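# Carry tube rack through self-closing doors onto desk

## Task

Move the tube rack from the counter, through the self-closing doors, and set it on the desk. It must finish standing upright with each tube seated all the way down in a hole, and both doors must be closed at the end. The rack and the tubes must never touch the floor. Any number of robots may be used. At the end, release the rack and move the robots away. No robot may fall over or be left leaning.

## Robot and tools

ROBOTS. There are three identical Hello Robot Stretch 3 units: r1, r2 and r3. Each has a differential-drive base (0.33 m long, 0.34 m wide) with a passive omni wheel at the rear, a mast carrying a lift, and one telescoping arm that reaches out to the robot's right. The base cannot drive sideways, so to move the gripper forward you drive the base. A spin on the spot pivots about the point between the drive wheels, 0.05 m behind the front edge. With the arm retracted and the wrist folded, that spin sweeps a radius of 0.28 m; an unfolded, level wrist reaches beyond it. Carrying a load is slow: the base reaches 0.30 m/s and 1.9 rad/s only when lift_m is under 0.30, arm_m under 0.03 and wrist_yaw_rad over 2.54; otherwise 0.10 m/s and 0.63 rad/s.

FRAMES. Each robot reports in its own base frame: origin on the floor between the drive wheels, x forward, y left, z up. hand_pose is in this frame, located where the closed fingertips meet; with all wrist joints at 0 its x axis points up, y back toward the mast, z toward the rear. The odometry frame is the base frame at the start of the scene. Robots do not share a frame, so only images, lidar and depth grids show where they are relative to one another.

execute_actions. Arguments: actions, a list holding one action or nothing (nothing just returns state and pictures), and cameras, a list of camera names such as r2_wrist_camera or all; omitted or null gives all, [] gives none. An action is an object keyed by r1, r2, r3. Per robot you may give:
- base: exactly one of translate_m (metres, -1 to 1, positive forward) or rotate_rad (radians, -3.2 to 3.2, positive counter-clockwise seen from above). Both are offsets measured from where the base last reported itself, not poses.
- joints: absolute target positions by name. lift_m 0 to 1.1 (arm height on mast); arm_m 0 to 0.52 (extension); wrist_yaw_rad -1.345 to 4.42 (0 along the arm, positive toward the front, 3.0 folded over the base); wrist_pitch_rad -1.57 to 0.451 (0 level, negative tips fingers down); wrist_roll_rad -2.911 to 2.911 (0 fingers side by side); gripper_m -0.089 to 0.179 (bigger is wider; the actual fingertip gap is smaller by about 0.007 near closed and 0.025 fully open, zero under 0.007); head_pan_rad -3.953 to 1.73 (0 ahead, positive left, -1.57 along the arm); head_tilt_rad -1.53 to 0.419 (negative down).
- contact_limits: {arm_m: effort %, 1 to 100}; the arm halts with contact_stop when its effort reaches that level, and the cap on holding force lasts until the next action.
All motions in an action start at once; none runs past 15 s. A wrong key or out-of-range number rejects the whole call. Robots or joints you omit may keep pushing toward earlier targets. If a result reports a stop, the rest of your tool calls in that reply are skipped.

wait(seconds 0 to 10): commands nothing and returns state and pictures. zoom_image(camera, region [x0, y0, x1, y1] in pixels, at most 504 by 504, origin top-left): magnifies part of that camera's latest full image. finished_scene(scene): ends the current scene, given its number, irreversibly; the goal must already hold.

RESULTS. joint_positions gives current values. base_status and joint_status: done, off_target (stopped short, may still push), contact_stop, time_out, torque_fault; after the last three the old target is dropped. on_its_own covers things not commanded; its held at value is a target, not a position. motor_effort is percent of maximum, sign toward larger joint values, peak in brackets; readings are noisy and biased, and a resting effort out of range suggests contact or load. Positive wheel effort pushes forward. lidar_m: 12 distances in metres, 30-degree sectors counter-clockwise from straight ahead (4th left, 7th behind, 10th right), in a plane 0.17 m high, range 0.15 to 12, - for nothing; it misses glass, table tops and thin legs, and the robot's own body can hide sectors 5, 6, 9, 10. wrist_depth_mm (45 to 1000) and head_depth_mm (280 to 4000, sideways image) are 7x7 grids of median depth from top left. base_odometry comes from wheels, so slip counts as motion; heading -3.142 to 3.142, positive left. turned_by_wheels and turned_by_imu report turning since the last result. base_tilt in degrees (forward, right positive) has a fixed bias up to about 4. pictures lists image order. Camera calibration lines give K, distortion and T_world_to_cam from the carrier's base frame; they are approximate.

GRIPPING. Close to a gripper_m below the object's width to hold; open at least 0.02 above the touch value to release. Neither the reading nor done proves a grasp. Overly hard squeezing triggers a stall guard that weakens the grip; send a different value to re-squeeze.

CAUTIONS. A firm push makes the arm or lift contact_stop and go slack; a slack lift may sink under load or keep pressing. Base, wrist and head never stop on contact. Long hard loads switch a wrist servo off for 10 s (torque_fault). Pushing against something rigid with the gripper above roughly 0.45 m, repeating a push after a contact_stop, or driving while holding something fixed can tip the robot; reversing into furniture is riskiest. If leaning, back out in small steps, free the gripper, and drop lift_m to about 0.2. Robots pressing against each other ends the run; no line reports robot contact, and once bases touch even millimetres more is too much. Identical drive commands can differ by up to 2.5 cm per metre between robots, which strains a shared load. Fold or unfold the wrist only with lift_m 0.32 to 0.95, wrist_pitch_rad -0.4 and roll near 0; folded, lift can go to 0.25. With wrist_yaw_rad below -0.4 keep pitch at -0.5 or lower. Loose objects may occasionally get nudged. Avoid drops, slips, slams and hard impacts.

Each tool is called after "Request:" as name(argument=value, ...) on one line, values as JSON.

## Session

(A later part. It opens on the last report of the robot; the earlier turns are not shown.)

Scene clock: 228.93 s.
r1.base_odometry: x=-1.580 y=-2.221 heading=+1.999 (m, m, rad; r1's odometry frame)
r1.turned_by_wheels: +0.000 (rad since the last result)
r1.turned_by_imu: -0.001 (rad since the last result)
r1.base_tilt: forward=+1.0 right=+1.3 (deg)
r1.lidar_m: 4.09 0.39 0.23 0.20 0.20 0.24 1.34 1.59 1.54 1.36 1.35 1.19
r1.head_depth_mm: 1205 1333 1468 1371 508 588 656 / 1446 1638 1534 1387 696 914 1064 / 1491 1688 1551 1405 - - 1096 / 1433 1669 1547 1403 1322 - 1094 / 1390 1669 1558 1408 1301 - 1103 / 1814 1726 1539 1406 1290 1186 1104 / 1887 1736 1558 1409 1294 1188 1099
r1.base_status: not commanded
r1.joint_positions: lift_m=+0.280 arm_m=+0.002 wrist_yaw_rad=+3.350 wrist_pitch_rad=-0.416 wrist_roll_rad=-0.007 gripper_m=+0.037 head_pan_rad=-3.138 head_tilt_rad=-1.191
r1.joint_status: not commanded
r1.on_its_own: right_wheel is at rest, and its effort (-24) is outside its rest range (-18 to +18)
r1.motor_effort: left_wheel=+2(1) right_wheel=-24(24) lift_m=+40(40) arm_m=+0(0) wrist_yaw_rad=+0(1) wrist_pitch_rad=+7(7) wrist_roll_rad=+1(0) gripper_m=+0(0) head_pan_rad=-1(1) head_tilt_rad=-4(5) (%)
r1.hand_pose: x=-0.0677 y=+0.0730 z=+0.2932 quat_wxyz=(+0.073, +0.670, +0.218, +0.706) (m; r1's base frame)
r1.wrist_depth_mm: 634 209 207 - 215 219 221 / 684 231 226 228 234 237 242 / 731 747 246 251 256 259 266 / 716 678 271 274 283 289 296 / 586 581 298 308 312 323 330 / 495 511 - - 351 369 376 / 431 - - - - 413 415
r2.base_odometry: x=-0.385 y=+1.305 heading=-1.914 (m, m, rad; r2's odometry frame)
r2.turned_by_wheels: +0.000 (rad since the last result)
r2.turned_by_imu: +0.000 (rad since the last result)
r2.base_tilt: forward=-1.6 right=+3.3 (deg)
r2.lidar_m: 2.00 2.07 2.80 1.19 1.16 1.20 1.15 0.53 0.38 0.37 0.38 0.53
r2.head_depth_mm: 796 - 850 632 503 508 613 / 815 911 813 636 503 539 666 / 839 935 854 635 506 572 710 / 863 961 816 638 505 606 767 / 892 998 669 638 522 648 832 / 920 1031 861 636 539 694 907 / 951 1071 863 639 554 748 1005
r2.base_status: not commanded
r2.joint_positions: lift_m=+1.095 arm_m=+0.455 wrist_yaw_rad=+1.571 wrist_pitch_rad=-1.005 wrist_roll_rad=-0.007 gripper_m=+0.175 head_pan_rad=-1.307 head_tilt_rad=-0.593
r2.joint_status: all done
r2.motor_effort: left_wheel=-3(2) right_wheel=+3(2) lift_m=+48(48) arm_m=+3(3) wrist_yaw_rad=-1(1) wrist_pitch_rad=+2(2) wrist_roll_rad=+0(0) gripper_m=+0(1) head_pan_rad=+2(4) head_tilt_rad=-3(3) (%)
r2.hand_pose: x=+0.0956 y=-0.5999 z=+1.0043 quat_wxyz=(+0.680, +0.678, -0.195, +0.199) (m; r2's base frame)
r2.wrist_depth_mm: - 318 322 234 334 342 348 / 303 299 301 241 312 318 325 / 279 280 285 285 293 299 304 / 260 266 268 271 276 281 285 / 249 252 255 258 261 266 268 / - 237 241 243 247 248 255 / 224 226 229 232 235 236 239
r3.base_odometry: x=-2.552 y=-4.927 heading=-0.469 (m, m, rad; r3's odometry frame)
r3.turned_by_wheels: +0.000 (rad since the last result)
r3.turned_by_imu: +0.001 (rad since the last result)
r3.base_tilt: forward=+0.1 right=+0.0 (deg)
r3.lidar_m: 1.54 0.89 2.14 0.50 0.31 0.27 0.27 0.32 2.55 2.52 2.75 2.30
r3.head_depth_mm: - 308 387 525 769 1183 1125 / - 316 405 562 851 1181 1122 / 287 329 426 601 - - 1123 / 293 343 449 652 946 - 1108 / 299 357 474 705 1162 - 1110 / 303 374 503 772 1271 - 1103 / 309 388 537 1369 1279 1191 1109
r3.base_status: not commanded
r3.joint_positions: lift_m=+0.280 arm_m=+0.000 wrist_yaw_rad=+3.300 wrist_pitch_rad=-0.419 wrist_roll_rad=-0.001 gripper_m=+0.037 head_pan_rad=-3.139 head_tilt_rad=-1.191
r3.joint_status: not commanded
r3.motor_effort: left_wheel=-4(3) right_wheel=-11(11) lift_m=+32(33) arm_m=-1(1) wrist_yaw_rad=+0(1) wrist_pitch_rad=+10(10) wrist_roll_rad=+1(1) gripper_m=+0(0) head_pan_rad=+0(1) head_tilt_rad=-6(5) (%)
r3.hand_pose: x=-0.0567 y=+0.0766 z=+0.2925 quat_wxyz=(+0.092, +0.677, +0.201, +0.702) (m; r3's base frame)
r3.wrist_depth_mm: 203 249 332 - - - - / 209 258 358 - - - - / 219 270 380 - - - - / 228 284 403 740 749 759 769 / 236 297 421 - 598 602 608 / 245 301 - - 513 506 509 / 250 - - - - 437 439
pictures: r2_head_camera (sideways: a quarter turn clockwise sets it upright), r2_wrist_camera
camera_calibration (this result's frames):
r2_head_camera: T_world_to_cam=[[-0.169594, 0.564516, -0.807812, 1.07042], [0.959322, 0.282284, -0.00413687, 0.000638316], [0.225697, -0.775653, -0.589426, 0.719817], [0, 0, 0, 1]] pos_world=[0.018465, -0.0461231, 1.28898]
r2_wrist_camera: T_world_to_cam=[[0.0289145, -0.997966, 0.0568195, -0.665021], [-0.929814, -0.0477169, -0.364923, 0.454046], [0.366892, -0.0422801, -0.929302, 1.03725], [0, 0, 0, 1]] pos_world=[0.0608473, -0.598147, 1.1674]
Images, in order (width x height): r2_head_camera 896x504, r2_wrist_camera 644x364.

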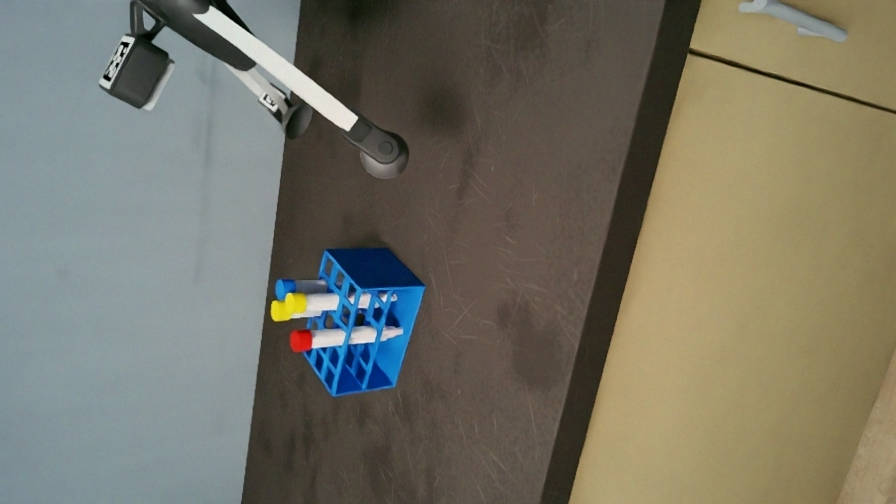

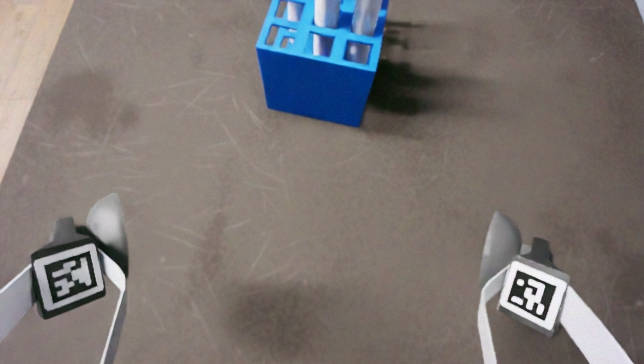

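Request:
execute_actions(actions=[{"r2":{"base":{"translate_m":0.14},"joints":{"wrist_yaw_rad":1.42,"lift_m":1.08}}}], cameras=["r2_wrist_camera","r2_head_camera"])

Scene clock: 231.87 s.
r1.base_odometry: x=-1.580 y=-2.221 heading=+1.999 (m, m, rad; r1's odometry frame)
r1.turned_by_wheels: +0.000 (rad since the last result)
r1.turned_by_imu: -0.001 (rad since the last result)
r1.base_tilt: forward=+1.1 right=+1.2 (deg)
r1.lidar_m: 4.13 0.39 0.23 0.20 0.20 0.23 1.35 1.59 1.54 1.36 1.35 1.19
r1.head_depth_mm: 1208 1341 1472 1391 508 587 654 / 1449 1639 1532 1398 698 921 1060 / 1494 1688 1543 1391 - - 1094 / 1436 1673 1540 1400 1319 - 1095 / 1383 1658 1558 1405 1300 - 1093 / 1829 1733 1545 1403 1292 1189 1098 / 1880 1724 1549 1410 1287 1184 1104
r1.base_status: not commanded
r1.joint_positions: lift_m=+0.280 arm_m=+0.002 wrist_yaw_rad=+3.350 wrist_pitch_rad=-0.416 wrist_roll_rad=-0.007 gripper_m=+0.037 head_pan_rad=-3.138 head_tilt_rad=-1.191
r1.joint_status: not commanded
r1.on_its_own: right_wheel is at rest, and its effort (-24) is outside its rest range (-18 to +18)
r1.motor_effort: left_wheel=+2(1) right_wheel=-24(24) lift_m=+40(40) arm_m=+1(0) wrist_yaw_rad=+1(0) wrist_pitch_rad=+8(8) wrist_roll_rad=+0(1) gripper_m=+1(0) head_pan_rad=-1(1) head_tilt_rad=-5(4) (%)
r1.hand_pose: x=-0.0677 y=+0.0730 z=+0.2932 quat_wxyz=(+0.073, +0.670, +0.218, +0.706) (m; r1's base frame)
r1.wrist_depth_mm: 640 209 208 - 216 218 221 / 686 231 226 228 234 239 241 / 732 741 248 250 256 260 266 / 707 680 273 277 285 289 294 / 591 582 298 307 312 323 330 / 492 507 - - 352 366 383 / 430 - - - - 417 417
r2.base_odometry: x=-0.432 y=+1.173 heading=-1.914 (m, m, rad; r2's odometry frame)
r2.turned_by_wheels: +0.000 (rad since the last result)
r2.turned_by_imu: +0.000 (rad since the last result)
r2.base_tilt: forward=-1.6 right=+3.3 (deg)
r2.lidar_m: 1.86 1.92 2.60 3.76 1.48 1.34 1.29 0.53 0.38 0.37 0.38 0.52
r2.head_depth_mm: 797 882 852 633 504 510 617 / 812 913 832 633 504 538 659 / 837 929 637 621 504 571 710 / 865 962 854 633 505 606 767 / 889 989 863 637 521 646 829 / 920 1030 862 638 538 696 907 / 946 1064 861 641 555 746 1000
r2.base_status: done
r2.joint_positions: lift_m=+1.080 arm_m=+0.455 wrist_yaw_rad=+1.423 wrist_pitch_rad=-1.005 wrist_roll_rad=-0.007 gripper_m=+0.175 head_pan_rad=-1.307 head_tilt_rad=-0.593
r2.joint_status: all done
r2.motor_effort: left_wheel=-2(4) right_wheel=+2(7) lift_m=+40(41) arm_m=+3(3) wrist_yaw_rad=-3(4) wrist_pitch_rad=+2(2) wrist_roll_rad=+0(0) gripper_m=+0(0) head_pan_rad=+3(2) head_tilt_rad=-3(4) (%)
r2.hand_pose: x=+0.0943 y=-0.6171 z=+0.9896 quat_wxyz=(+0.693, +0.662, -0.244, +0.149) (m; r2's base frame)
r2.wrist_depth_mm: 295 299 306 310 319 322 329 / 277 281 206 203 297 300 305 / 261 263 160 139 276 281 286 / 246 249 175 129 260 265 270 / 237 236 180 201 246 251 252 / - 224 223 227 233 234 240 / 211 213 215 219 221 222 226
r3.base_odometry: x=-2.552 y=-4.927 heading=-0.469 (m, m, rad; r3's odometry frame)
r3.turned_by_wheels: +0.000 (rad since the last result)
r3.turned_by_imu: +0.001 (rad since the last result)
r3.base_tilt: forward=+0.1 right=+0.1 (deg)
r3.lidar_m: 1.54 0.89 2.14 0.50 0.30 0.27 0.27 0.32 2.54 2.52 2.75 2.31
r3.head_depth_mm: - 308 386 527 768 1186 1125 / - 316 404 561 851 1184 1122 / 287 329 426 602 - - 1124 / 293 342 449 650 945 - 1111 / 299 357 476 705 1162 - 1114 / 303 374 504 769 1271 - 1106 / 309 389 537 1362 1280 1196 1118
r3.base_status: not commanded
r3.joint_positions: lift_m=+0.280 arm_m=+0.000 wrist_yaw_rad=+3.300 wrist_pitch_rad=-0.419 wrist_roll_rad=-0.001 gripper_m=+0.037 head_pan_rad=-3.139 head_tilt_rad=-1.191
r3.joint_status: not commanded
r3.motor_effort: left_wheel=-4(3) right_wheel=-12(10) lift_m=+32(33) arm_m=-1(1) wrist_yaw_rad=+0(1) wrist_pitch_rad=+10(10) wrist_roll_rad=+1(1) gripper_m=+0(0) head_pan_rad=+0(1) head_tilt_rad=-6(5) (%)
r3.hand_pose: x=-0.0567 y=+0.0766 z=+0.2925 quat_wxyz=(+0.092, +0.677, +0.201, +0.702) (m; r3's base frame)
r3.wrist_depth_mm: 202 247 327 - - - - / 210 258 357 - - - - / 218 269 381 - - - - / 226 283 403 755 755 761 778 / 236 299 421 - 595 616 601 / 245 299 - - 503 502 513 / 250 - - - - 431 436
pictures: r2_head_camera (sideways: a quarter turn clockwise sets it upright), r2_wrist_camera
camera_calibration (this result's frames):
r2_head_camera: T_world_to_cam=[[-0.169595, 0.564516, -0.807812, 1.07042], [0.959322, 0.282284, -0.00413688, 0.000638321], [0.225697, -0.775653, -0.589426, 0.719817], [0, 0, 0, 1]] pos_world=[0.018465, -0.0461231, 1.28898]
r2_wrist_camera: T_world_to_cam=[[-0.118709, -0.991302, 0.0568169, -0.663343], [-0.926705, 0.0900626, -0.364837, 0.531255], [0.356546, -0.0959618, -0.929336, 0.99119], [0, 0, 0, 1]] pos_world=[0.0601672, -0.610303, 1.15266]
Images, in order (width x height): r2_head_camera 896x504, r2_wrist_camera 644x364.

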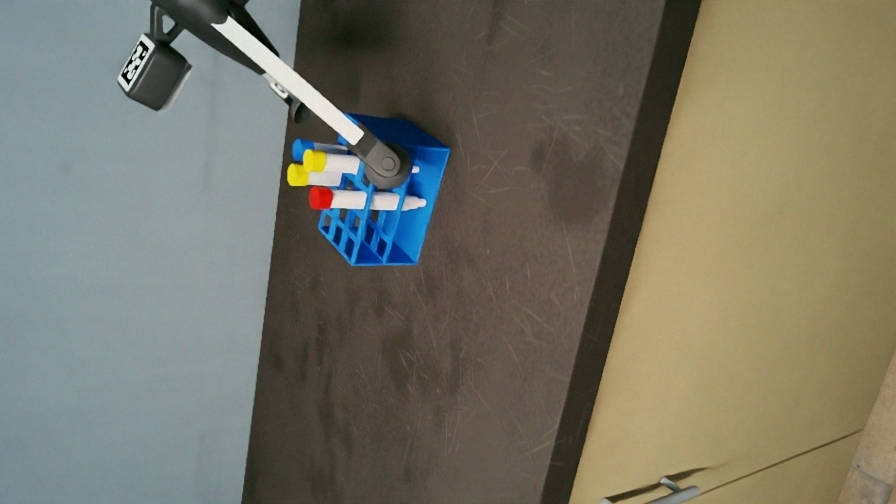

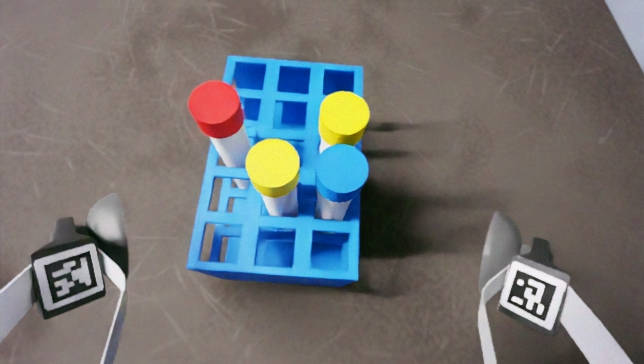

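Request:
execute_actions(actions=[{"r2":{"base":{"translate_m":0.045},"joints":{"arm_m":0.44,"lift_m":1.07}}}], cameras=[])

Request:
execute_actions(actions=[{"r2":{"joints":{"gripper_m":0.04}}}], cameras=[])

Request:
execute_actions(actions=[{"r2":{"joints":{"lift_m":1.098}}}], cameras=["r2_wrist_camera","r2_head_camera"])

Scene clock: 234.37 s.
r1.base_odometry: x=-1.580 y=-2.221 heading=+1.999 (m, m, rad; r1's odometry frame)
r1.turned_by_wheels: +0.000 (rad since the last result)
r1.turned_by_imu: +0.000 (rad since the last result)
r1.base_tilt: forward=+1.0 right=+1.4 (deg)
r1.lidar_m: 4.11 0.39 0.23 0.20 0.20 0.24 1.35 1.60 1.53 1.36 1.35 1.19
r1.head_depth_mm: 1209 1340 1467 1379 508 589 655 / 1451 1643 1546 1396 695 912 1061 / 1485 1686 1544 1398 - - 1100 / 1437 1665 1545 1411 1323 - 1103 / 1383 1664 1551 1403 1306 - 1103 / 1835 1717 1554 1412 1293 1181 1105 / 1890 1727 1556 1401 1289 1187 1102
r1.base_status: not commanded
r1.joint_positions: lift_m=+0.280 arm_m=+0.002 wrist_yaw_rad=+3.350 wrist_pitch_rad=-0.416 wrist_roll_rad=-0.007 gripper_m=+0.037 head_pan_rad=-3.138 head_tilt_rad=-1.191
r1.joint_status: not commanded
r1.on_its_own: right_wheel is at rest, and its effort (-24) is outside its rest range (-18 to +18)
r1.motor_effort: left_wheel=+2(2) right_wheel=-24(24) lift_m=+40(40) arm_m=+0(0) wrist_yaw_rad=+0(0) wrist_pitch_rad=+8(8) wrist_roll_rad=+0(0) gripper_m=+1(0) head_pan_rad=+0(1) head_tilt_rad=-5(5) (%)
r1.hand_pose: x=-0.0677 y=+0.0730 z=+0.2932 quat_wxyz=(+0.073, +0.670, +0.218, +0.706) (m; r1's base frame)
r1.wrist_depth_mm: 649 210 208 - 215 217 222 / 687 231 225 229 234 238 242 / 731 741 247 250 255 260 265 / 714 679 272 277 285 287 295 / 593 577 300 308 311 325 332 / 492 512 - - 353 367 378 / 429 - - - - 420 418
r2.base_odometry: x=-0.447 y=+1.131 heading=-1.914 (m, m, rad; r2's odometry frame)
r2.turned_by_wheels: +0.000 (rad since the last result)
r2.turned_by_imu: +0.000 (rad since the last result)
r2.base_tilt: forward=-1.6 right=+3.2 (deg)
r2.lidar_m: 1.81 1.88 2.54 3.77 1.47 1.39 1.34 0.53 0.38 0.37 0.38 0.52
r2.head_depth_mm: 791 848 809 633 503 511 617 / 817 912 636 610 504 539 660 / 838 925 859 613 505 570 709 / 862 962 856 635 505 605 766 / 890 995 854 636 522 649 829 / 913 1025 855 638 536 693 906 / 945 1063 865 639 555 750 1003
r2.base_status: done
r2.joint_positions: lift_m=+1.070 arm_m=+0.440 wrist_yaw_rad=+1.423 wrist_pitch_rad=-1.005 wrist_roll_rad=-0.007 gripper_m=+0.175 head_pan_rad=-1.307 head_tilt_rad=-0.593
r2.joint_status: all done
r2.motor_effort: left_wheel=-2(3) right_wheel=+3(9) lift_m=+39(39) arm_m=-4(4) wrist_yaw_rad=-4(4) wrist_pitch_rad=+2(2) wrist_roll_rad=+0(0) gripper_m=+0(1) head_pan_rad=+3(2) head_tilt_rad=-4(4) (%)
r2.hand_pose: x=+0.0943 y=-0.6027 z=+0.9796 quat_wxyz=(+0.693, +0.662, -0.244, +0.148) (m; r2's base frame)
r2.wrist_depth_mm: 284 288 294 298 304 308 315 / 265 269 273 278 282 287 292 / 248 252 254 189 263 269 273 / 237 239 237 169 208 254 257 / 225 227 223 161 143 241 243 / - 213 214 105 106 223 230 / 202 205 201 169 209 214 216
r3.base_odometry: x=-2.552 y=-4.927 heading=-0.469 (m, m, rad; r3's odometry frame)
r3.turned_by_wheels: +0.000 (rad since the last result)
r3.turned_by_imu: +0.001 (rad since the last result)
r3.base_tilt: forward=+0.1 right=+0.1 (deg)
r3.lidar_m: 1.54 0.89 2.13 0.50 0.30 0.27 0.27 0.32 2.54 2.52 2.76 2.31
r3.head_depth_mm: - 308 386 526 768 1179 1131 / - 316 405 561 851 1178 1122 / 287 329 425 602 - - 1115 / 293 343 449 650 941 - 1115 / 299 357 474 705 1166 - 1116 / 303 374 504 771 1266 - 1100 / 309 388 535 1360 1278 1193 1114
r3.base_status: not commanded
r3.joint_positions: lift_m=+0.280 arm_m=+0.000 wrist_yaw_rad=+3.300 wrist_pitch_rad=-0.419 wrist_roll_rad=-0.001 gripper_m=+0.037 head_pan_rad=-3.139 head_tilt_rad=-1.191
r3.joint_status: not commanded
r3.motor_effort: left_wheel=-4(4) right_wheel=-11(11) lift_m=+33(33) arm_m=-1(2) wrist_yaw_rad=+0(1) wrist_pitch_rad=+10(10) wrist_roll_rad=+1(1) gripper_m=+0(0) head_pan_rad=-1(1) head_tilt_rad=-5(6) (%)
r3.hand_pose: x=-0.0567 y=+0.0766 z=+0.2925 quat_wxyz=(+0.092, +0.677, +0.201, +0.702) (m; r3's base frame)
r3.wrist_depth_mm: 202 248 329 - - - - / 209 258 355 - - - - / 219 273 377 - - - - / 227 285 407 744 763 747 772 / 235 298 417 - 610 608 615 / 245 299 - - 515 506 508 / 252 - - - - 430 436
pictures: none
No camera images: the call's "cameras" was empty. Leave "cameras" out to get every camera's image.

Scene clock: 236.20 s.
r1.base_odometry: x=-1.580 y=-2.221 heading=+1.999 (m, m, rad; r1's odometry frame)
r1.turned_by_wheels: +0.000 (rad since the last result)
r1.turned_by_imu: +0.000 (rad since the last result)
r1.base_tilt: forward=+1.0 right=+1.4 (deg)
r1.lidar_m: 4.11 0.39 0.23 0.20 0.20 0.24 1.35 1.60 1.54 1.35 1.36 1.19
r1.head_depth_mm: 1206 1338 1466 1377 508 589 655 / 1451 1631 1544 1392 695 918 1066 / 1490 1692 1529 1400 - - 1100 / 1433 1665 1549 1398 1321 - 1098 / 1385 1674 1551 1409 1298 - 1094 / 1834 1738 1546 1414 1296 1188 1101 / 1887 1730 1560 1410 1287 1190 1105
r1.base_status: not commanded
r1.joint_positions: lift_m=+0.280 arm_m=+0.002 wrist_yaw_rad=+3.350 wrist_pitch_rad=-0.416 wrist_roll_rad=-0.007 gripper_m=+0.037 head_pan_rad=-3.138 head_tilt_rad=-1.191
r1.joint_status: not commanded
r1.on_its_own: right_wheel is at rest, and its effort (-24) is outside its rest range (-18 to +18)
r1.motor_effort: left_wheel=+1(1) right_wheel=-24(24) lift_m=+40(40) arm_m=+0(0) wrist_yaw_rad=+0(1) wrist_pitch_rad=+8(8) wrist_roll_rad=+1(0) gripper_m=+0(0) head_pan_rad=-1(0) head_tilt_rad=-4(4) (%)
r1.hand_pose: x=-0.0677 y=+0.0730 z=+0.2932 quat_wxyz=(+0.073, +0.670, +0.218, +0.706) (m; r1's base frame)
r1.wrist_depth_mm: 640 209 208 - 215 218 222 / 689 232 226 227 234 237 241 / 729 741 248 249 256 262 265 / 707 680 272 275 283 289 294 / 581 585 297 309 312 323 332 / 494 506 - - 352 367 379 / 432 - - - - 416 419
r2.base_odometry: x=-0.447 y=+1.131 heading=-1.914 (m, m, rad; r2's odometry frame)
r2.turned_by_wheels: +0.000 (rad since the last result)
r2.turned_by_imu: +0.000 (rad since the last result)
r2.base_tilt: forward=-1.6 right=+3.3 (deg)
r2.lidar_m: 1.82 1.88 2.54 3.77 1.47 1.39 1.34 0.53 0.38 0.37 0.38 0.53
r2.head_depth_mm: 792 852 810 632 505 510 618 / 817 912 701 610 502 538 659 / 841 926 855 625 503 571 710 / 862 959 857 636 505 606 765 / 891 989 853 637 521 649 832 / 911 1029 858 636 539 694 909 / 946 1061 861 639 556 748 1004
r2.base_status: not commanded
r2.joint_positions: lift_m=+1.070 arm_m=+0.440 wrist_yaw_rad=+1.422 wrist_pitch_rad=-1.005 wrist_roll_rad=-0.007 gripper_m=+0.041 head_pan_rad=-1.307 head_tilt_rad=-0.593
r2.joint_status: all done
r2.motor_effort: left_wheel=-2(3) right_wheel=+2(3) lift_m=+39(39) arm_m=-4(4) wrist_yaw_rad=-2(4) wrist_pitch_rad=+1(2) wrist_roll_rad=+0(0) gripper_m=-24(99) head_pan_rad=+3(3) head_tilt_rad=-4(4) (%)
r2.hand_pose: x=+0.0943 y=-0.6028 z=+0.9796 quat_wxyz=(+0.693, +0.662, -0.245, +0.148) (m; r2's base frame)
r2.wrist_depth_mm: 283 288 294 298 302 311 316 / 265 270 274 278 284 288 293 / 250 253 253 182 264 270 273 / 235 239 113 169 246 254 258 / 223 226 148 115 110 240 243 / 212 213 196 110 143 228 230 / 203 205 200 168 211 215 218
r3.base_odometry: x=-2.552 y=-4.927 heading=-0.469 (m, m, rad; r3's odometry frame)
r3.turned_by_wheels: +0.000 (rad since the last result)
r3.turned_by_imu: +0.001 (rad since the last result)
r3.base_tilt: forward=+0.1 right=+0.0 (deg)
r3.lidar_m: 1.53 0.89 2.14 0.50 0.30 0.27 0.27 0.32 2.54 2.52 2.76 2.31
r3.head_depth_mm: - 308 385 526 771 1181 1136 / - 316 404 561 852 1182 1125 / 287 329 426 601 - - 1121 / 293 342 448 650 944 - 1114 / 298 357 474 706 1162 - 1112 / 304 373 502 771 1263 - 1106 / 310 389 536 1368 1283 1192 1111
r3.base_status: not commanded
r3.joint_positions: lift_m=+0.280 arm_m=+0.000 wrist_yaw_rad=+3.300 wrist_pitch_rad=-0.419 wrist_roll_rad=-0.001 gripper_m=+0.037 head_pan_rad=-3.139 head_tilt_rad=-1.191
r3.joint_status: not commanded
r3.motor_effort: left_wheel=-3(4) right_wheel=-11(11) lift_m=+32(33) arm_m=-1(1) wrist_yaw_rad=+0(1) wrist_pitch_rad=+10(10) wrist_roll_rad=+1(1) gripper_m=+1(1) head_pan_rad=-1(1) head_tilt_rad=-5(6) (%)
r3.hand_pose: x=-0.0567 y=+0.0766 z=+0.2925 quat_wxyz=(+0.092, +0.677, +0.201, +0.702) (m; r3's base frame)
r3.wrist_depth_mm: 203 247 329 - - - - / 210 260 356 - - - - / 217 270 376 - - - - / 226 283 405 740 748 757 758 / 235 298 420 - 604 606 622 / 245 300 - - 516 501 508 / 251 - - - - 433 436
pictures: none
No camera images: the call's "cameras" was empty. Leave "cameras" out to get every camera's image.

Scene clock: 237.23 s.
r1.base_odometry: x=-1.580 y=-2.221 heading=+1.999 (m, m, rad; r1's odometry frame)
r1.turned_by_wheels: +0.000 (rad since the last result)
r1.turned_by_imu: +0.000 (rad since the last result)
r1.base_tilt: forward=+1.0 right=+1.4 (deg)
r1.lidar_m: 4.11 0.39 0.23 0.20 0.20 0.24 1.35 1.60 1.54 1.36 1.36 1.19
r1.head_depth_mm: 1208 1336 1472 1377 507 588 656 / 1447 1631 1545 1405 694 913 1063 / 1486 1690 1538 1403 - - 1098 / 1441 1653 1556 1399 1318 - 1096 / 1371 1657 1553 1411 1292 - 1097 / 1821 1727 1553 1410 1286 1187 1103 / 1880 1725 1553 1411 1288 1191 1101
r1.base_status: not commanded
r1.joint_positions: lift_m=+0.280 arm_m=+0.002 wrist_yaw_rad=+3.350 wrist_pitch_rad=-0.416 wrist_roll_rad=-0.007 gripper_m=+0.037 head_pan_rad=-3.138 head_tilt_rad=-1.191
r1.joint_status: not commanded
r1.on_its_own: right_wheel is at rest, and its effort (-24) is outside its rest range (-18 to +18)
r1.motor_effort: left_wheel=+1(1) right_wheel=-24(24) lift_m=+40(40) arm_m=+0(0) wrist_yaw_rad=+1(1) wrist_pitch_rad=+8(8) wrist_roll_rad=+1(1) gripper_m=+0(0) head_pan_rad=-1(1) head_tilt_rad=-5(5) (%)
r1.hand_pose: x=-0.0677 y=+0.0730 z=+0.2932 quat_wxyz=(+0.073, +0.670, +0.218, +0.706) (m; r1's base frame)
r1.wrist_depth_mm: 631 210 209 - 215 217 222 / 677 232 226 229 234 237 242 / 729 744 247 250 255 259 267 / 709 680 271 274 282 289 294 / 578 584 296 308 312 324 333 / 489 507 - - 353 368 378 / 432 - - - - 415 415
r2.base_odometry: x=-0.447 y=+1.131 heading=-1.914 (m, m, rad; r2's odometry frame)
r2.turned_by_wheels: +0.000 (rad since the last result)
r2.turned_by_imu: +0.000 (rad since the last result)
r2.base_tilt: forward=-1.6 right=+3.3 (deg)
r2.lidar_m: 1.81 1.88 2.54 3.77 1.47 1.39 1.34 0.53 0.38 0.37 0.38 0.52
r2.head_depth_mm: 791 883 852 633 503 509 615 / 811 905 606 609 504 539 659 / 836 928 777 633 504 569 708 / 861 958 858 634 506 607 764 / 892 989 862 636 521 648 828 / 911 1030 858 638 536 692 907 / 944 1064 860 639 557 747 1000
r2.base_status: not commanded
r2.joint_positions: lift_m=+1.098 arm_m=+0.440 wrist_yaw_rad=+1.422 wrist_pitch_rad=-1.009 wrist_roll_rad=-0.007 gripper_m=+0.044 head_pan_rad=-1.307 head_tilt_rad=-0.593
r2.joint_status: all done
r2.motor_effort: left_wheel=-2(2) right_wheel=+3(2) lift_m=+50(50) arm_m=-4(4) wrist_yaw_rad=-2(3) wrist_pitch_rad=+3(3) wrist_roll_rad=+0(0) gripper_m=-21(24) head_pan_rad=+2(3) head_tilt_rad=-4(3) (%)
r2.hand_pose: x=+0.0934 y=-0.6027 z=+1.0068 quat_wxyz=(+0.693, +0.662, -0.243, +0.147) (m; r2's base frame)
r2.wrist_depth_mm: 320 320 326 334 336 344 353 / 299 299 306 311 316 318 327 / 280 282 282 199 295 300 306 / 264 267 116 171 275 282 289 / 249 252 149 106 109 267 270 / 237 239 182 136 142 254 257 / 229 228 197 196 235 240 243
r3.base_odometry: x=-2.552 y=-4.927 heading=-0.469 (m, m, rad; r3's odometry frame)
r3.turned_by_wheels: +0.000 (rad since the last result)
r3.turned_by_imu: +0.000 (rad since the last result)
r3.base_tilt: forward=+0.1 right=+0.1 (deg)
r3.lidar_m: 1.54 0.89 2.14 0.50 0.31 0.27 0.27 0.33 2.54 2.52 2.76 2.31
r3.head_depth_mm: - 308 386 524 770 1191 1128 / - 316 405 561 846 1189 1123 / 286 328 424 602 - - 1122 / 293 343 449 650 946 - 1113 / 299 358 475 704 1160 - 1111 / 303 374 502 770 1269 - 1108 / 309 389 536 1360 1276 1189 1117
r3.base_status: not commanded
r3.joint_positions: lift_m=+0.280 arm_m=+0.000 wrist_yaw_rad=+3.300 wrist_pitch_rad=-0.419 wrist_roll_rad=-0.001 gripper_m=+0.037 head_pan_rad=-3.139 head_tilt_rad=-1.191
r3.joint_status: not commanded
r3.motor_effort: left_wheel=-4(3) right_wheel=-11(11) lift_m=+33(33) arm_m=-1(0) wrist_yaw_rad=+0(0) wrist_pitch_rad=+10(10) wrist_roll_rad=+1(1) gripper_m=+0(0) head_pan_rad=+0(0) head_tilt_rad=-6(5) (%)
r3.hand_pose: x=-0.0567 y=+0.0766 z=+0.2925 quat_wxyz=(+0.092, +0.677, +0.201, +0.702) (m; r3's base frame)
r3.wrist_depth_mm: 204 249 333 - - - - / 211 258 356 - - - - / 218 271 383 - - - - / 226 282 406 750 747 770 778 / 235 297 420 - 607 609 613 / 244 299 - - 514 508 509 / 251 - - - - 430 440
pictures: r2_head_camera (sideways: a quarter turn clockwise sets it upright), r2_wrist_camera
camera_calibration (this result's frames):
r2_head_camera: T_world_to_cam=[[-0.169595, 0.564516, -0.807812, 1.07042], [0.959322, 0.282285, -0.00413687, 0.000638318], [0.225697, -0.775653, -0.589426, 0.719817], [0, 0, 0, 1]] pos_world=[0.018465, -0.0461231, 1.28898]
r2_wrist_camera: T_world_to_cam=[[-0.119656, -0.991195, 0.0567031, -0.649828], [-0.928023, 0.0913696, -0.361144, 0.532578], [0.352783, -0.0958347, -0.930784, 1.01081], [0, 0, 0, 1]] pos_world=[0.0598942, -0.595897, 1.17003]
Images, in order (width x height): r2_head_camera 896x504, r2_wrist_camera 644x364.

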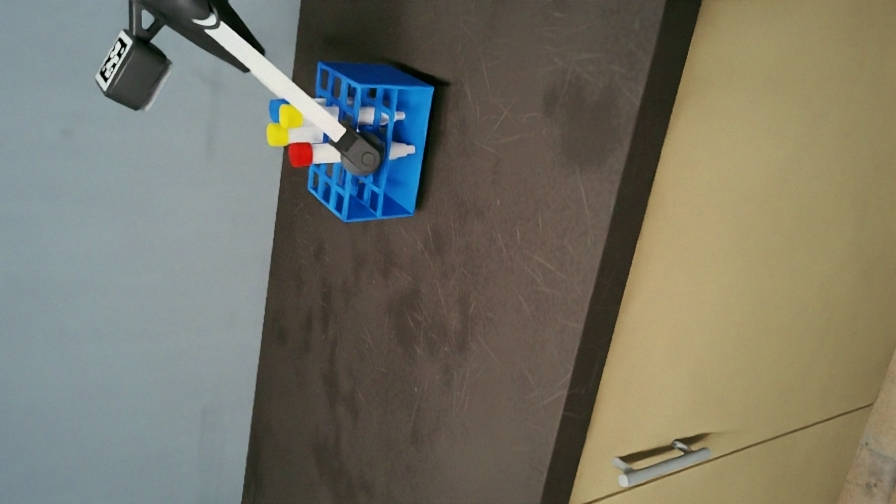

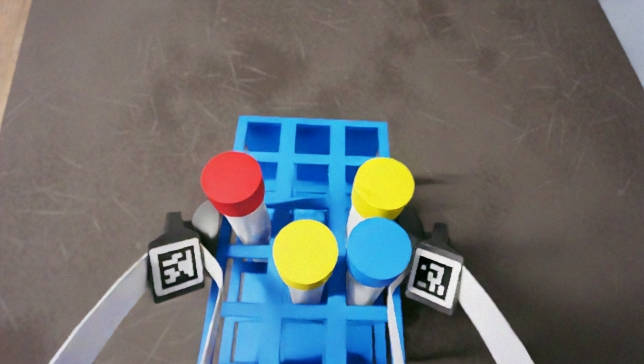

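Request:
execute_actions(actions=[{"r2":{"joints":{"arm_m":0.01,"wrist_yaw_rad":1.7,"head_pan_rad":0,"head_tilt_rad":-1.0}}}], cameras=[])

Request:
execute_actions(actions=[{"r2":{"base":{"rotate_rad":1.4}}}], cameras=[])

Request:
execute_actions(actions=[{"r2":{"base":{"translate_m":1},"joints":{"lift_m":0.95}}}], cameras=[])

Request:
execute_actions(actions=[{"r2":{"base":{"translate_m":1}}}], cameras=["r2_nav_camera"])

Scene clock: 242.60 s.
r1.base_odometry: x=-1.580 y=-2.221 heading=+1.999 (m, m, rad; r1's odometry frame)
r1.turned_by_wheels: +0.000 (rad since the last result)
r1.turned_by_imu: -0.001 (rad since the last result)
r1.base_tilt: forward=+0.9 right=+1.4 (deg)
r1.lidar_m: 4.10 0.39 0.23 0.20 0.20 0.23 1.35 1.59 1.54 1.36 1.35 1.19
r1.head_depth_mm: 1203 1341 1462 1370 508 589 654 / 1452 1630 1538 1398 696 920 1063 / 1483 1681 1546 1401 - - 1098 / 1437 1668 1544 1412 1311 - 1094 / 1389 1664 1548 1405 1304 - 1101 / 1819 1728 1548 1406 1288 1185 1103 / 1904 1721 1551 1409 1294 1191 1102
r1.base_status: not commanded
r1.joint_positions: lift_m=+0.280 arm_m=+0.002 wrist_yaw_rad=+3.350 wrist_pitch_rad=-0.416 wrist_roll_rad=-0.007 gripper_m=+0.037 head_pan_rad=-3.138 head_tilt_rad=-1.191
r1.joint_status: not commanded
r1.on_its_own: right_wheel is at rest, and its effort (-24) is outside its rest range (-18 to +18)
r1.motor_effort: left_wheel=+1(1) right_wheel=-24(24) lift_m=+40(40) arm_m=+0(0) wrist_yaw_rad=+1(0) wrist_pitch_rad=+8(8) wrist_roll_rad=+0(1) gripper_m=+0(0) head_pan_rad=-1(0) head_tilt_rad=-5(4) (%)
r1.hand_pose: x=-0.0677 y=+0.0730 z=+0.2932 quat_wxyz=(+0.073, +0.670, +0.218, +0.706) (m; r1's base frame)
r1.wrist_depth_mm: 642 210 209 - 215 218 222 / 686 232 226 229 233 237 241 / 726 743 248 252 256 260 265 / 717 665 273 276 284 290 294 / 575 583 296 307 313 325 333 / 496 507 - - 353 369 381 / 431 - - - - 414 417
r2.base_odometry: x=-0.447 y=+1.131 heading=-1.914 (m, m, rad; r2's odometry frame)
r2.turned_by_wheels: +0.000 (rad since the last result)
r2.turned_by_imu: +0.000 (rad since the last result)
r2.base_tilt: forward=-1.6 right=+3.2 (deg)
r2.lidar_m: 1.81 1.87 2.54 3.78 1.46 1.39 1.33 0.53 0.38 0.37 0.38 0.52
r2.head_depth_mm: 1750 1900 1299 1293 1280 1149 1088 / 1747 1912 1651 1461 1313 1193 1107 / 1752 1926 1669 1475 1328 1201 1124 / 1761 1928 1660 1481 1324 1201 1129 / 1766 1920 1680 1489 1329 1206 1135 / 1765 1931 1679 1492 1337 1206 1111 / 1773 1913 1687 1492 1332 1203 1112
r2.base_status: not commanded
r2.joint_positions: lift_m=+1.098 arm_m=+0.010 wrist_yaw_rad=+1.699 wrist_pitch_rad=-1.009 wrist_roll_rad=-0.007 gripper_m=+0.044 head_pan_rad=-0.007 head_tilt_rad=-0.987
r2.joint_status: all done
r2.motor_effort: left_wheel=-2(2) right_wheel=+2(1) lift_m=+49(50) arm_m=-4(5) wrist_yaw_rad=+1(4) wrist_pitch_rad=+3(3) wrist_roll_rad=+0(0) gripper_m=-22(21) head_pan_rad=+3(35) head_tilt_rad=-7(32) (%)
r2.hand_pose: x=+0.0937 y=-0.1407 z=+1.0068 quat_wxyz=(+0.666, +0.690, -0.150, +0.241) (m; r2's base frame)
r2.wrist_depth_mm: - - - - - 500 353 / - - - - - 470 330 / - - - 199 817 440 309 / - - 116 172 605 423 291 / - - 149 106 109 406 273 / - - 182 135 141 365 260 / - - 165 197 567 346 248
r3.base_odometry: x=-2.552 y=-4.927 heading=-0.469 (m, m, rad; r3's odometry frame)
r3.turned_by_wheels: +0.000 (rad since the last result)
r3.turned_by_imu: +0.002 (rad since the last result)
r3.base_tilt: forward=+0.1 right=+0.0 (deg)
r3.lidar_m: 1.54 0.89 2.14 0.50 0.31 0.27 0.27 0.32 2.54 2.52 2.76 2.31
r3.head_depth_mm: - 307 385 525 770 1183 1128 / - 316 405 563 851 1174 1121 / 287 329 426 601 - - 1119 / 293 343 450 648 947 - 1120 / 299 357 474 706 1156 - 1110 / 302 374 502 774 1267 - 1106 / 309 389 536 1367 1281 1192 1115
r3.base_status: not commanded
r3.joint_positions: lift_m=+0.280 arm_m=+0.000 wrist_yaw_rad=+3.300 wrist_pitch_rad=-0.419 wrist_roll_rad=-0.001 gripper_m=+0.037 head_pan_rad=-3.139 head_tilt_rad=-1.191
r3.joint_status: not commanded
r3.motor_effort: left_wheel=-4(4) right_wheel=-11(11) lift_m=+32(32) arm_m=-2(1) wrist_yaw_rad=-1(1) wrist_pitch_rad=+10(10) wrist_roll_rad=+1(1) gripper_m=+0(0) head_pan_rad=-1(1) head_tilt_rad=-6(6) (%)
r3.hand_pose: x=-0.0567 y=+0.0766 z=+0.2925 quat_wxyz=(+0.092, +0.677, +0.201, +0.702) (m; r3's base frame)
r3.wrist_depth_mm: 204 249 329 - - - - / 210 259 357 - - - - / 217 270 377 - - - - / 225 285 401 746 741 752 766 / 235 297 417 - 608 600 609 / 244 300 - - 501 507 510 / 251 - - - - 434 441
pictures: none
No camera images: the call's "cameras" was empty. Leave "cameras" out to get every camera's image.

Scene clock: 245.77 s.
r1.base_odometry: x=-1.580 y=-2.221 heading=+1.999 (m, m, rad; r1's odometry frame)
r1.turned_by_wheels: +0.000 (rad since the last result)
r1.turned_by_imu: -0.001 (rad since the last result)
r1.base_tilt: forward=+1.0 right=+1.4 (deg)
r1.lidar_m: 4.11 0.39 0.23 0.20 0.20 0.24 1.35 1.60 1.54 1.36 1.36 1.19
r1.head_depth_mm: 1207 1335 1464 1383 508 589 654 / 1442 1637 1548 1392 696 916 1059 / 1494 1681 1542 1391 - - 1092 / 1440 1672 1537 1407 1317 - 1095 / 1386 1656 1552 1403 1301 - 1101 / 1819 1715 1559 1409 1288 1193 1094 / 1875 1741 1552 1409 1293 1189 1105
r1.base_status: not commanded
r1.joint_positions: lift_m=+0.280 arm_m=+0.002 wrist_yaw_rad=+3.350 wrist_pitch_rad=-0.416 wrist_roll_rad=-0.007 gripper_m=+0.037 head_pan_rad=-3.138 head_tilt_rad=-1.191
r1.joint_status: not commanded
r1.on_its_own: right_wheel is at rest, and its effort (-24) is outside its rest range (-18 to +18)
r1.motor_effort: left_wheel=+1(2) right_wheel=-24(24) lift_m=+40(40) arm_m=+0(0) wrist_yaw_rad=+0(0) wrist_pitch_rad=+8(8) wrist_roll_rad=+1(0) gripper_m=+0(1) head_pan_rad=+0(2) head_tilt_rad=-5(5) (%)
r1.hand_pose: x=-0.0677 y=+0.0730 z=+0.2932 quat_wxyz=(+0.073, +0.670, +0.218, +0.706) (m; r1's base frame)
r1.wrist_depth_mm: 644 209 208 - 215 217 221 / 688 233 226 229 235 237 241 / 735 758 247 250 256 259 268 / 698 677 273 276 284 288 294 / 589 582 298 308 311 326 330 / 497 504 - - 355 368 380 / 430 - - - - 411 420
r2.base_odometry: x=-0.447 y=+1.131 heading=-0.514 (m, m, rad; r2's odometry frame)
r2.turned_by_wheels: +1.400 (rad since the last result)
r2.turned_by_imu: +1.415 (rad since the last result)
r2.base_tilt: forward=-1.6 right=+3.3 (deg)
r2.lidar_m: 3.77 1.22 1.43 1.34 0.64 0.41 0.37 0.37 0.45 0.89 1.83 2.20
r2.head_depth_mm: 2214 1899 1659 1463 1323 1154 1101 / 2234 1896 1657 1465 1322 1203 1117 / 2224 1921 1654 1466 1318 1197 1125 / 2244 1901 1682 1486 1324 1198 1129 / 2246 1926 1673 1485 1332 1204 1129 / 2271 1923 1681 1484 1331 1211 1101 / 2283 1939 1692 1481 1346 1208 1101
r2.base_status: done
r2.joint_positions: lift_m=+1.098 arm_m=+0.010 wrist_yaw_rad=+1.699 wrist_pitch_rad=-1.010 wrist_roll_rad=-0.007 gripper_m=+0.044 head_pan_rad=-0.007 head_tilt_rad=-0.987
r2.joint_status: not commanded
r2.motor_effort: left_wheel=-3(5) right_wheel=+3(6) lift_m=+49(49) arm_m=-4(4) wrist_yaw_rad=+1(1) wrist_pitch_rad=+3(3) wrist_roll_rad=+0(0) gripper_m=-22(21) head_pan_rad=+3(2) head_tilt_rad=-6(6) (%)
r2.hand_pose: x=+0.0936 y=-0.1407 z=+1.0067 quat_wxyz=(+0.666, +0.690, -0.149, +0.241) (m; r2's base frame)
r2.wrist_depth_mm: - - - - - - - / - - - - - - - / - - - 199 - - - / - - 116 171 - - - / - - 149 106 109 - - / - - 183 136 141 - - / - - 165 197 - - -
r3.base_odometry: x=-2.552 y=-4.927 heading=-0.469 (m, m, rad; r3's odometry frame)
r3.turned_by_wheels: +0.000 (rad since the last result)
r3.turned_by_imu: +0.001 (rad since the last result)
r3.base_tilt: forward=+0.1 right=+0.0 (deg)
r3.lidar_m: 1.54 0.89 2.14 0.50 0.30 0.27 0.27 0.33 2.54 2.52 2.75 2.31
r3.head_depth_mm: - 307 385 525 770 1179 1122 / - 316 405 561 851 1183 1126 / 287 329 426 605 - - 1125 / 293 342 449 651 946 - 1120 / 299 357 476 704 1155 - 1114 / 303 374 504 772 1268 - 1111 / 310 388 535 1355 1272 1183 1114
r3.base_status: not commanded
r3.joint_positions: lift_m=+0.280 arm_m=+0.000 wrist_yaw_rad=+3.300 wrist_pitch_rad=-0.419 wrist_roll_rad=-0.001 gripper_m=+0.037 head_pan_rad=-3.139 head_tilt_rad=-1.191
r3.joint_status: not commanded
r3.motor_effort: left_wheel=-3(4) right_wheel=-12(11) lift_m=+33(33) arm_m=-1(2) wrist_yaw_rad=+0(1) wrist_pitch_rad=+10(10) wrist_roll_rad=+1(1) gripper_m=+0(0) head_pan_rad=+0(0) head_tilt_rad=-5(6) (%)
r3.hand_pose: x=-0.0567 y=+0.0766 z=+0.2925 quat_wxyz=(+0.092, +0.677, +0.201, +0.702) (m; r3's base frame)
r3.wrist_depth_mm: 203 249 329 - - - - / 211 260 355 - - - - / 218 271 379 - - - - / 225 285 403 738 755 753 767 / 236 300 421 - 599 615 613 / 244 301 - - 509 504 509 / 251 - - - - 432 437
pictures: none
No camera images: the call's "cameras" was empty. Leave "cameras" out to get every camera's image.

Scene clock: 256.70 s.
r1.base_odometry: x=-1.580 y=-2.221 heading=+1.999 (m, m, rad; r1's odometry frame)
r1.turned_by_wheels: +0.000 (rad since the last result)
r1.turned_by_imu: -0.002 (rad since the last result)
r1.base_tilt: forward=+1.0 right=+1.4 (deg)
r1.lidar_m: 4.11 0.39 0.23 0.20 0.20 0.24 1.35 1.60 1.54 1.35 1.35 1.19
r1.head_depth_mm: 1215 1329 1461 1378 508 588 653 / 1456 1629 1538 1399 697 916 1061 / 1492 1688 1551 1399 - - 1092 / 1440 1658 1544 1406 1319 - 1094 / 1381 1662 1558 1398 1306 - 1105 / 1837 1731 1554 1415 1290 1186 1097 / 1888 1735 1562 1415 1290 1184 1104
r1.base_status: not commanded
r1.joint_positions: lift_m=+0.280 arm_m=+0.002 wrist_yaw_rad=+3.350 wrist_pitch_rad=-0.416 wrist_roll_rad=-0.007 gripper_m=+0.037 head_pan_rad=-3.138 head_tilt_rad=-1.191
r1.joint_status: not commanded
r1.on_its_own: right_wheel is at rest, and its effort (-24) is outside its rest range (-18 to +18)
r1.motor_effort: left_wheel=+1(1) right_wheel=-24(24) lift_m=+40(40) arm_m=+0(0) wrist_yaw_rad=+0(1) wrist_pitch_rad=+8(8) wrist_roll_rad=+0(0) gripper_m=+1(1) head_pan_rad=+0(0) head_tilt_rad=-5(5) (%)
r1.hand_pose: x=-0.0677 y=+0.0730 z=+0.2932 quat_wxyz=(+0.073, +0.670, +0.218, +0.706) (m; r1's base frame)
r1.wrist_depth_mm: 642 209 208 - 214 218 222 / 684 231 226 227 232 238 241 / 734 749 248 250 256 260 265 / 698 682 272 275 284 289 293 / 580 584 298 307 314 321 333 / 492 512 - - 353 370 378 / 429 - - - - 418 419
r2.base_odometry: x=+0.423 y=+0.639 heading=-0.514 (m, m, rad; r2's odometry frame)
r2.turned_by_wheels: +0.000 (rad since the last result)
r2.turned_by_imu: +0.004 (rad since the last result)
r2.base_tilt: forward=-1.6 right=+3.2 (deg)
r2.lidar_m: 2.79 2.69 0.99 0.67 1.52 1.50 1.36 1.36 1.82 1.63 1.64 1.99
r2.head_depth_mm: 2209 1897 1660 1469 1321 392 391 / 2235 1906 1662 1472 1316 1184 1096 / 2243 1912 1671 1479 1323 1202 1123 / 2236 1915 1665 1479 1334 1201 1129 / 2253 1930 1692 1494 1336 1205 1138 / 2292 1944 1677 1499 1328 1206 1105 / 2280 1938 1697 1493 1339 1215 1111
r2.base_status: done
r2.joint_positions: lift_m=+0.950 arm_m=+0.010 wrist_yaw_rad=+1.699 wrist_pitch_rad=-1.010 wrist_roll_rad=-0.007 gripper_m=+0.044 head_pan_rad=-0.007 head_tilt_rad=-0.988
r2.joint_status: all done
r2.motor_effort: left_wheel=-3(4) right_wheel=+2(8) lift_m=+41(41) arm_m=-4(4) wrist_yaw_rad=+1(1) wrist_pitch_rad=+3(3) wrist_roll_rad=+0(0) gripper_m=-21(21) head_pan_rad=+3(3) head_tilt_rad=-6(6) (%)
r2.hand_pose: x=+0.0935 y=-0.1407 z=+0.8589 quat_wxyz=(+0.667, +0.690, -0.149, +0.241) (m; r2's base frame)
r2.wrist_depth_mm: - - - - - - - / - - - - - - - / - - - 198 - - - / - - 116 171 - - - / 987 - 150 106 109 - - / 937 958 177 136 142 - - / 912 917 165 196 931 956 968
r3.base_odometry: x=-2.552 y=-4.927 heading=-0.469 (m, m, rad; r3's odometry frame)
r3.turned_by_wheels: +0.000 (rad since the last result)
r3.turned_by_imu: +0.003 (rad since the last result)
r3.base_tilt: forward=+0.1 right=+0.0 (deg)
r3.lidar_m: 1.54 0.89 2.14 0.50 0.30 0.27 0.27 0.32 0.90 2.52 2.76 2.31
r3.head_depth_mm: - 308 385 526 773 1180 1127 / - 316 405 561 850 1183 1123 / 287 329 427 604 - - 1126 / 293 342 448 652 947 - 1120 / 299 357 474 708 1156 - 1116 / 303 373 503 774 1269 - 1109 / 309 389 536 1354 1278 1187 1114
r3.base_status: not commanded
r3.joint_positions: lift_m=+0.280 arm_m=+0.000 wrist_yaw_rad=+3.300 wrist_pitch_rad=-0.419 wrist_roll_rad=-0.001 gripper_m=+0.037 head_pan_rad=-3.139 head_tilt_rad=-1.191
r3.joint_status: not commanded
r3.motor_effort: left_wheel=-4(3) right_wheel=-11(11) lift_m=+33(32) arm_m=-1(1) wrist_yaw_rad=-1(1) wrist_pitch_rad=+10(10) wrist_roll_rad=+1(1) gripper_m=+1(0) head_pan_rad=+1(0) head_tilt_rad=-6(5) (%)
r3.hand_pose: x=-0.0567 y=+0.0766 z=+0.2925 quat_wxyz=(+0.092, +0.677, +0.201, +0.702) (m; r3's base frame)
r3.wrist_depth_mm: 204 250 330 - - - - / 209 259 354 - - - - / 217 269 376 - - - - / 226 283 406 737 746 768 780 / 235 296 418 - 601 608 609 / 245 300 - - 511 503 515 / 251 - - - - 432 434
pictures: none
No camera images: the call's "cameras" was empty. Leave "cameras" out to get every camera's image.

Scene clock: 267.67 s.
r1.base_odometry: x=-1.580 y=-2.221 heading=+1.999 (m, m, rad; r1's odometry frame)
r1.turned_by_wheels: +0.000 (rad since the last result)
r1.turned_by_imu: -0.002 (rad since the last result)
r1.base_tilt: forward=+0.9 right=+1.4 (deg)
r1.lidar_m: 4.11 0.39 0.23 0.20 0.20 0.23 1.34 1.59 1.54 1.36 1.35 1.19
r1.head_depth_mm: 1204 1338 1460 1373 507 587 656 / 1452 1635 1538 1398 697 917 1058 / 1482 1680 1542 1397 - - 1092 / 1437 1665 1552 1401 1316 - 1098 / 1383 1653 1549 1409 1295 - 1101 / 1834 1721 1548 1410 1291 1187 1099 / 1890 1723 1557 1406 1297 1180 1103
r1.base_status: not commanded
r1.joint_positions: lift_m=+0.280 arm_m=+0.002 wrist_yaw_rad=+3.350 wrist_pitch_rad=-0.416 wrist_roll_rad=-0.007 gripper_m=+0.037 head_pan_rad=-3.138 head_tilt_rad=-1.191
r1.joint_status: not commanded
r1.on_its_own: right_wheel is at rest, and its effort (-24) is outside its rest range (-18 to +18)
r1.motor_effort: left_wheel=+2(2) right_wheel=-24(24) lift_m=+40(40) arm_m=+0(0) wrist_yaw_rad=+0(1) wrist_pitch_rad=+8(8) wrist_roll_rad=+1(0) gripper_m=+0(0) head_pan_rad=+0(1) head_tilt_rad=-5(5) (%)
r1.hand_pose: x=-0.0677 y=+0.0730 z=+0.2932 quat_wxyz=(+0.073, +0.670, +0.218, +0.706) (m; r1's base frame)
r1.wrist_depth_mm: 630 209 209 - 216 217 221 / 679 231 227 229 233 238 241 / 732 733 247 250 256 261 267 / 714 673 273 277 283 288 296 / 585 579 298 308 312 323 334 / 489 506 - - 354 370 379 / 433 - - - - 412 416
r2.base_odometry: x=+1.294 y=+0.147 heading=-0.514 (m, m, rad; r2's odometry frame)
r2.turned_by_wheels: +0.000 (rad since the last result)
r2.turned_by_imu: +0.004 (rad since the last result)
r2.base_tilt: forward=-1.6 right=+3.2 (deg)
r2.lidar_m: 1.80 1.81 1.88 1.70 1.34 1.17 2.35 2.37 1.61 1.46 1.46 1.78
r2.head_depth_mm: 1848 1901 1664 1460 1315 391 394 / 1813 1900 1660 1469 1318 1180 1099 / 1779 1914 1665 1465 1327 1195 1119 / 1758 1934 1674 1483 1330 1215 1128 / 1743 1907 1688 1483 1331 1218 1131 / 1703 1876 1666 1498 1327 1205 1107 / 1681 1869 1694 1493 1341 1208 1105
r2.base_status: done
r2.joint_positions: lift_m=+0.950 arm_m=+0.010 wrist_yaw_rad=+1.699 wrist_pitch_rad=-1.010 wrist_roll_rad=-0.007 gripper_m=+0.044 head_pan_rad=-0.007 head_tilt_rad=-0.988
r2.joint_status: not commanded
r2.motor_effort: left_wheel=-3(3) right_wheel=+3(8) lift_m=+41(41) arm_m=-4(4) wrist_yaw_rad=+1(1) wrist_pitch_rad=+3(3) wrist_roll_rad=+0(0) gripper_m=-21(21) head_pan_rad=+3(3) head_tilt_rad=-7(6) (%)
r2.hand_pose: x=+0.0935 y=-0.1407 z=+0.8589 quat_wxyz=(+0.667, +0.690, -0.149, +0.241) (m; r2's base frame)
r2.wrist_depth_mm: - - - - - - - / - - - - - - - / - - - 198 - - - / - - 116 172 - - - / 995 - 149 106 109 - - / 939 946 177 136 142 - - / 905 912 165 196 927 989 979
r3.base_odometry: x=-2.552 y=-4.927 heading=-0.469 (m, m, rad; r3's odometry frame)
r3.turned_by_wheels: +0.000 (rad since the last result)
r3.turned_by_imu: +0.003 (rad since the last result)
r3.base_tilt: forward=+0.1 right=+0.0 (deg)
r3.lidar_m: 1.53 0.89 2.14 0.50 0.30 0.27 0.27 0.32 2.54 1.16 1.01 2.31
r3.head_depth_mm: - 308 386 525 770 1188 1121 / - 316 404 562 851 1179 1126 / 287 328 426 604 - - 1117 / 293 342 448 652 948 - 1118 / 299 357 475 705 1158 - 1113 / 304 374 505 771 1271 - 1104 / 310 389 536 1364 1286 1189 1117
r3.base_status: not commanded
r3.joint_positions: lift_m=+0.280 arm_m=+0.000 wrist_yaw_rad=+3.300 wrist_pitch_rad=-0.419 wrist_roll_rad=-0.001 gripper_m=+0.037 head_pan_rad=-3.139 head_tilt_rad=-1.191
r3.joint_status: not commanded
r3.motor_effort: left_wheel=-4(3) right_wheel=-11(11) lift_m=+32(33) arm_m=-1(1) wrist_yaw_rad=+0(1) wrist_pitch_rad=+10(10) wrist_roll_rad=+1(0) gripper_m=+1(0) head_pan_rad=+1(0) head_tilt_rad=-6(6) (%)
r3.hand_pose: x=-0.0567 y=+0.0766 z=+0.2925 quat_wxyz=(+0.092, +0.677, +0.201, +0.702) (m; r3's base frame)
r3.wrist_depth_mm: 203 247 331 - - - - / 210 259 356 - - - - / 218 272 380 - - - - / 226 284 402 744 750 755 781 / 236 298 417 - 612 602 615 / 244 300 - - 509 503 517 / 251 - - - - 431 437
pictures: r2_nav_camera (sideways: a quarter turn counterclockwise sets it upright)
camera_calibration (this result's frames):
r2_nav_camera: T_world_to_cam=[[0.819926, -0.0344857, 0.57143, -0.708159], [-0.0430882, -0.99907, 0.00153206, 0.0517626], [0.570846, -0.0258781, -0.82065, 1.02215], [0, 0, 0, 1]] pos_world=[-0.00061908, 0.0537443, 1.24341]
Images, in order (width x height): r2_nav_camera 672x504.

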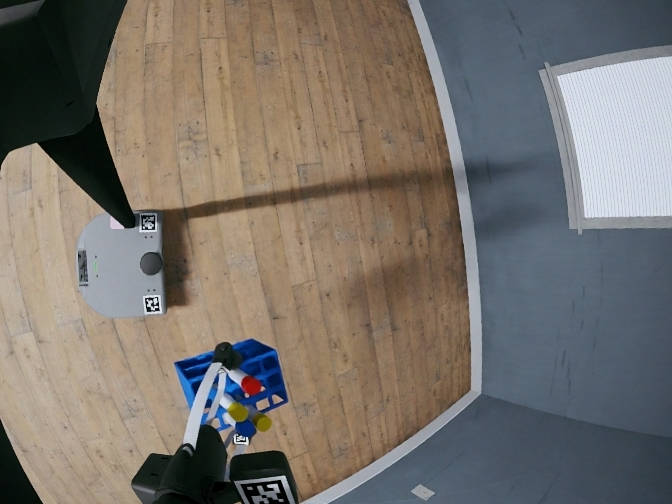

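Probably already abreast of the door.

Request:
execute_actions(actions=[{"r2":{"base":{"rotate_rad":1.74},"joints":{"head_tilt_rad":-0.8}}}], cameras=["r2_nav_camera"])

Scene clock: 271.87 s.
r1.base_odometry: x=-1.580 y=-2.221 heading=+1.999 (m, m, rad; r1's odometry frame)
r1.turned_by_wheels: +0.000 (rad since the last result)
r1.turned_by_imu: -0.001 (rad since the last result)
r1.base_tilt: forward=+1.0 right=+1.3 (deg)
r1.lidar_m: 4.11 0.39 0.23 0.20 0.20 0.24 1.35 1.60 1.54 1.36 1.36 1.19
r1.head_depth_mm: 1196 1331 1456 1381 508 588 655 / 1451 1640 1540 1397 696 917 1064 / 1492 1696 1544 1401 - - 1097 / 1436 1668 1544 1404 1317 - 1099 / 1382 1659 1544 1402 1299 - 1099 / 1829 1726 1554 1397 1278 1190 1102 / 1888 1742 1564 1407 1291 1188 1102
r1.base_status: not commanded
r1.joint_positions: lift_m=+0.280 arm_m=+0.002 wrist_yaw_rad=+3.350 wrist_pitch_rad=-0.416 wrist_roll_rad=-0.007 gripper_m=+0.037 head_pan_rad=-3.138 head_tilt_rad=-1.191
r1.joint_status: not commanded
r1.on_its_own: right_wheel is at rest, and its effort (-24) is outside its rest range (-18 to +18)
r1.motor_effort: left_wheel=+1(1) right_wheel=-24(24) lift_m=+40(40) arm_m=+0(0) wrist_yaw_rad=+1(1) wrist_pitch_rad=+8(8) wrist_roll_rad=+1(1) gripper_m=+0(0) head_pan_rad=-2(0) head_tilt_rad=-5(4) (%)
r1.hand_pose: x=-0.0677 y=+0.0730 z=+0.2932 quat_wxyz=(+0.073, +0.670, +0.218, +0.706) (m; r1's base frame)
r1.wrist_depth_mm: 632 209 208 - 214 219 222 / 683 231 225 229 234 236 240 / 730 749 247 251 255 260 264 / 699 670 273 276 282 290 295 / 591 586 297 306 311 323 330 / 492 507 - - 355 370 379 / 433 - - - - 419 415
r2.base_odometry: x=+1.294 y=+0.147 heading=+1.226 (m, m, rad; r2's odometry frame)
r2.turned_by_wheels: +1.740 (rad since the last result)
r2.turned_by_imu: +1.759 (rad since the last result)
r2.base_tilt: forward=-1.6 right=+3.2 (deg)
r2.lidar_m: 1.69 1.15 1.18 2.35 2.08 1.51 1.46 1.51 1.88 1.80 1.87 1.76
r2.head_depth_mm: 1493 1714 1914 1690 1438 1261 391 / 1491 1715 1943 1698 1445 1263 1128 / 3312 2408 1978 1685 1457 1270 1129 / 3403 2577 2045 1696 1460 1271 1124 / 3152 2566 2055 1699 1460 1278 1125 / 2822 2581 2054 1654 1458 1276 1131 / 3330 2410 1875 1464 1471 1285 1138
r2.base_status: done
r2.joint_positions: lift_m=+0.950 arm_m=+0.010 wrist_yaw_rad=+1.699 wrist_pitch_rad=-1.010 wrist_roll_rad=-0.007 gripper_m=+0.044 head_pan_rad=-0.007 head_tilt_rad=-0.804
r2.joint_status: all done
r2.motor_effort: left_wheel=-3(7) right_wheel=+3(10) lift_m=+41(41) arm_m=-4(4) wrist_yaw_rad=+1(1) wrist_pitch_rad=+4(3) wrist_roll_rad=+0(0) gripper_m=-21(20) head_pan_rad=+3(3) head_tilt_rad=+2(20) (%)
r2.hand_pose: x=+0.0935 y=-0.1407 z=+0.8589 quat_wxyz=(+0.667, +0.690, -0.149, +0.241) (m; r2's base frame)
r2.wrist_depth_mm: - - - - - - - / - - - - - - - / - - - 198 - - - / - - 116 171 - - - / - - 150 106 109 - - / 941 947 177 135 141 - - / 904 922 165 196 932 960 977
r3.base_odometry: x=-2.552 y=-4.927 heading=-0.469 (m, m, rad; r3's odometry frame)
r3.turned_by_wheels: +0.000 (rad since the last result)
r3.turned_by_imu: +0.001 (rad since the last result)
r3.base_tilt: forward=+0.1 right=+0.0 (deg)
r3.lidar_m: 1.54 0.89 2.13 0.50 0.31 0.27 0.27 0.32 2.54 1.15 1.14 2.31
r3.head_depth_mm: - 308 386 527 769 1183 1130 / - 317 405 561 848 1174 1124 / 287 328 425 602 - - 1118 / 293 342 448 649 947 - 1115 / 299 357 475 701 1153 - 1115 / 303 373 504 769 1262 - 1105 / 309 389 535 1351 1272 1188 1111
r3.base_status: not commanded
r3.joint_positions: lift_m=+0.280 arm_m=+0.000 wrist_yaw_rad=+3.300 wrist_pitch_rad=-0.419 wrist_roll_rad=-0.001 gripper_m=+0.037 head_pan_rad=-3.139 head_tilt_rad=-1.191
r3.joint_status: not commanded
r3.motor_effort: left_wheel=-4(3) right_wheel=-11(11) lift_m=+32(33) arm_m=-2(1) wrist_yaw_rad=-1(0) wrist_pitch_rad=+10(10) wrist_roll_rad=+1(1) gripper_m=+0(0) head_pan_rad=-1(0) head_tilt_rad=-6(5) (%)
r3.hand_pose: x=-0.0567 y=+0.0766 z=+0.2925 quat_wxyz=(+0.092, +0.677, +0.201, +0.702) (m; r3's base frame)
r3.wrist_depth_mm: 203 247 330 - - - - / 210 259 358 - - - - / 218 271 375 - - - - / 226 283 404 745 749 754 764 / 237 296 418 - 596 602 611 / 245 300 - - 507 504 508 / 251 - - - - 433 434
pictures: r2_nav_camera (sideways: a quarter turn counterclockwise sets it upright)
camera_calibration (this result's frames):
r2_nav_camera: T_world_to_cam=[[0.701452, -0.0336, 0.711925, -0.890499], [-0.0426863, -0.999076, -0.00509398, 0.060387], [0.711438, -0.0268163, -0.702237, 0.867311], [0, 0, 0, 1]] pos_world=[0.0101816, 0.0536685, 1.24333]
Images, in order (width x height): r2_nav_camera 672x504.

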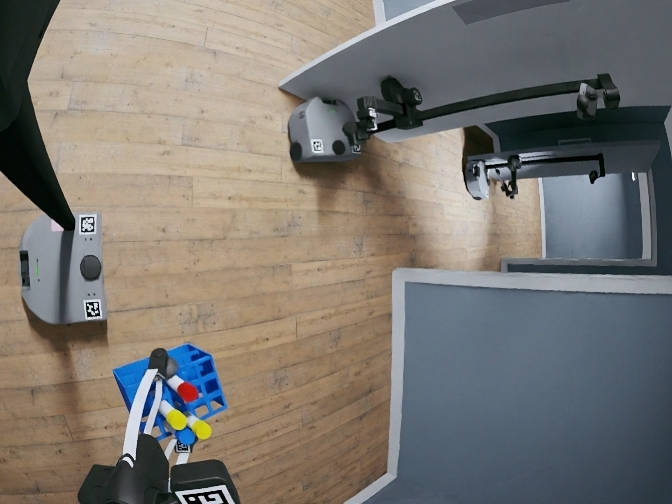

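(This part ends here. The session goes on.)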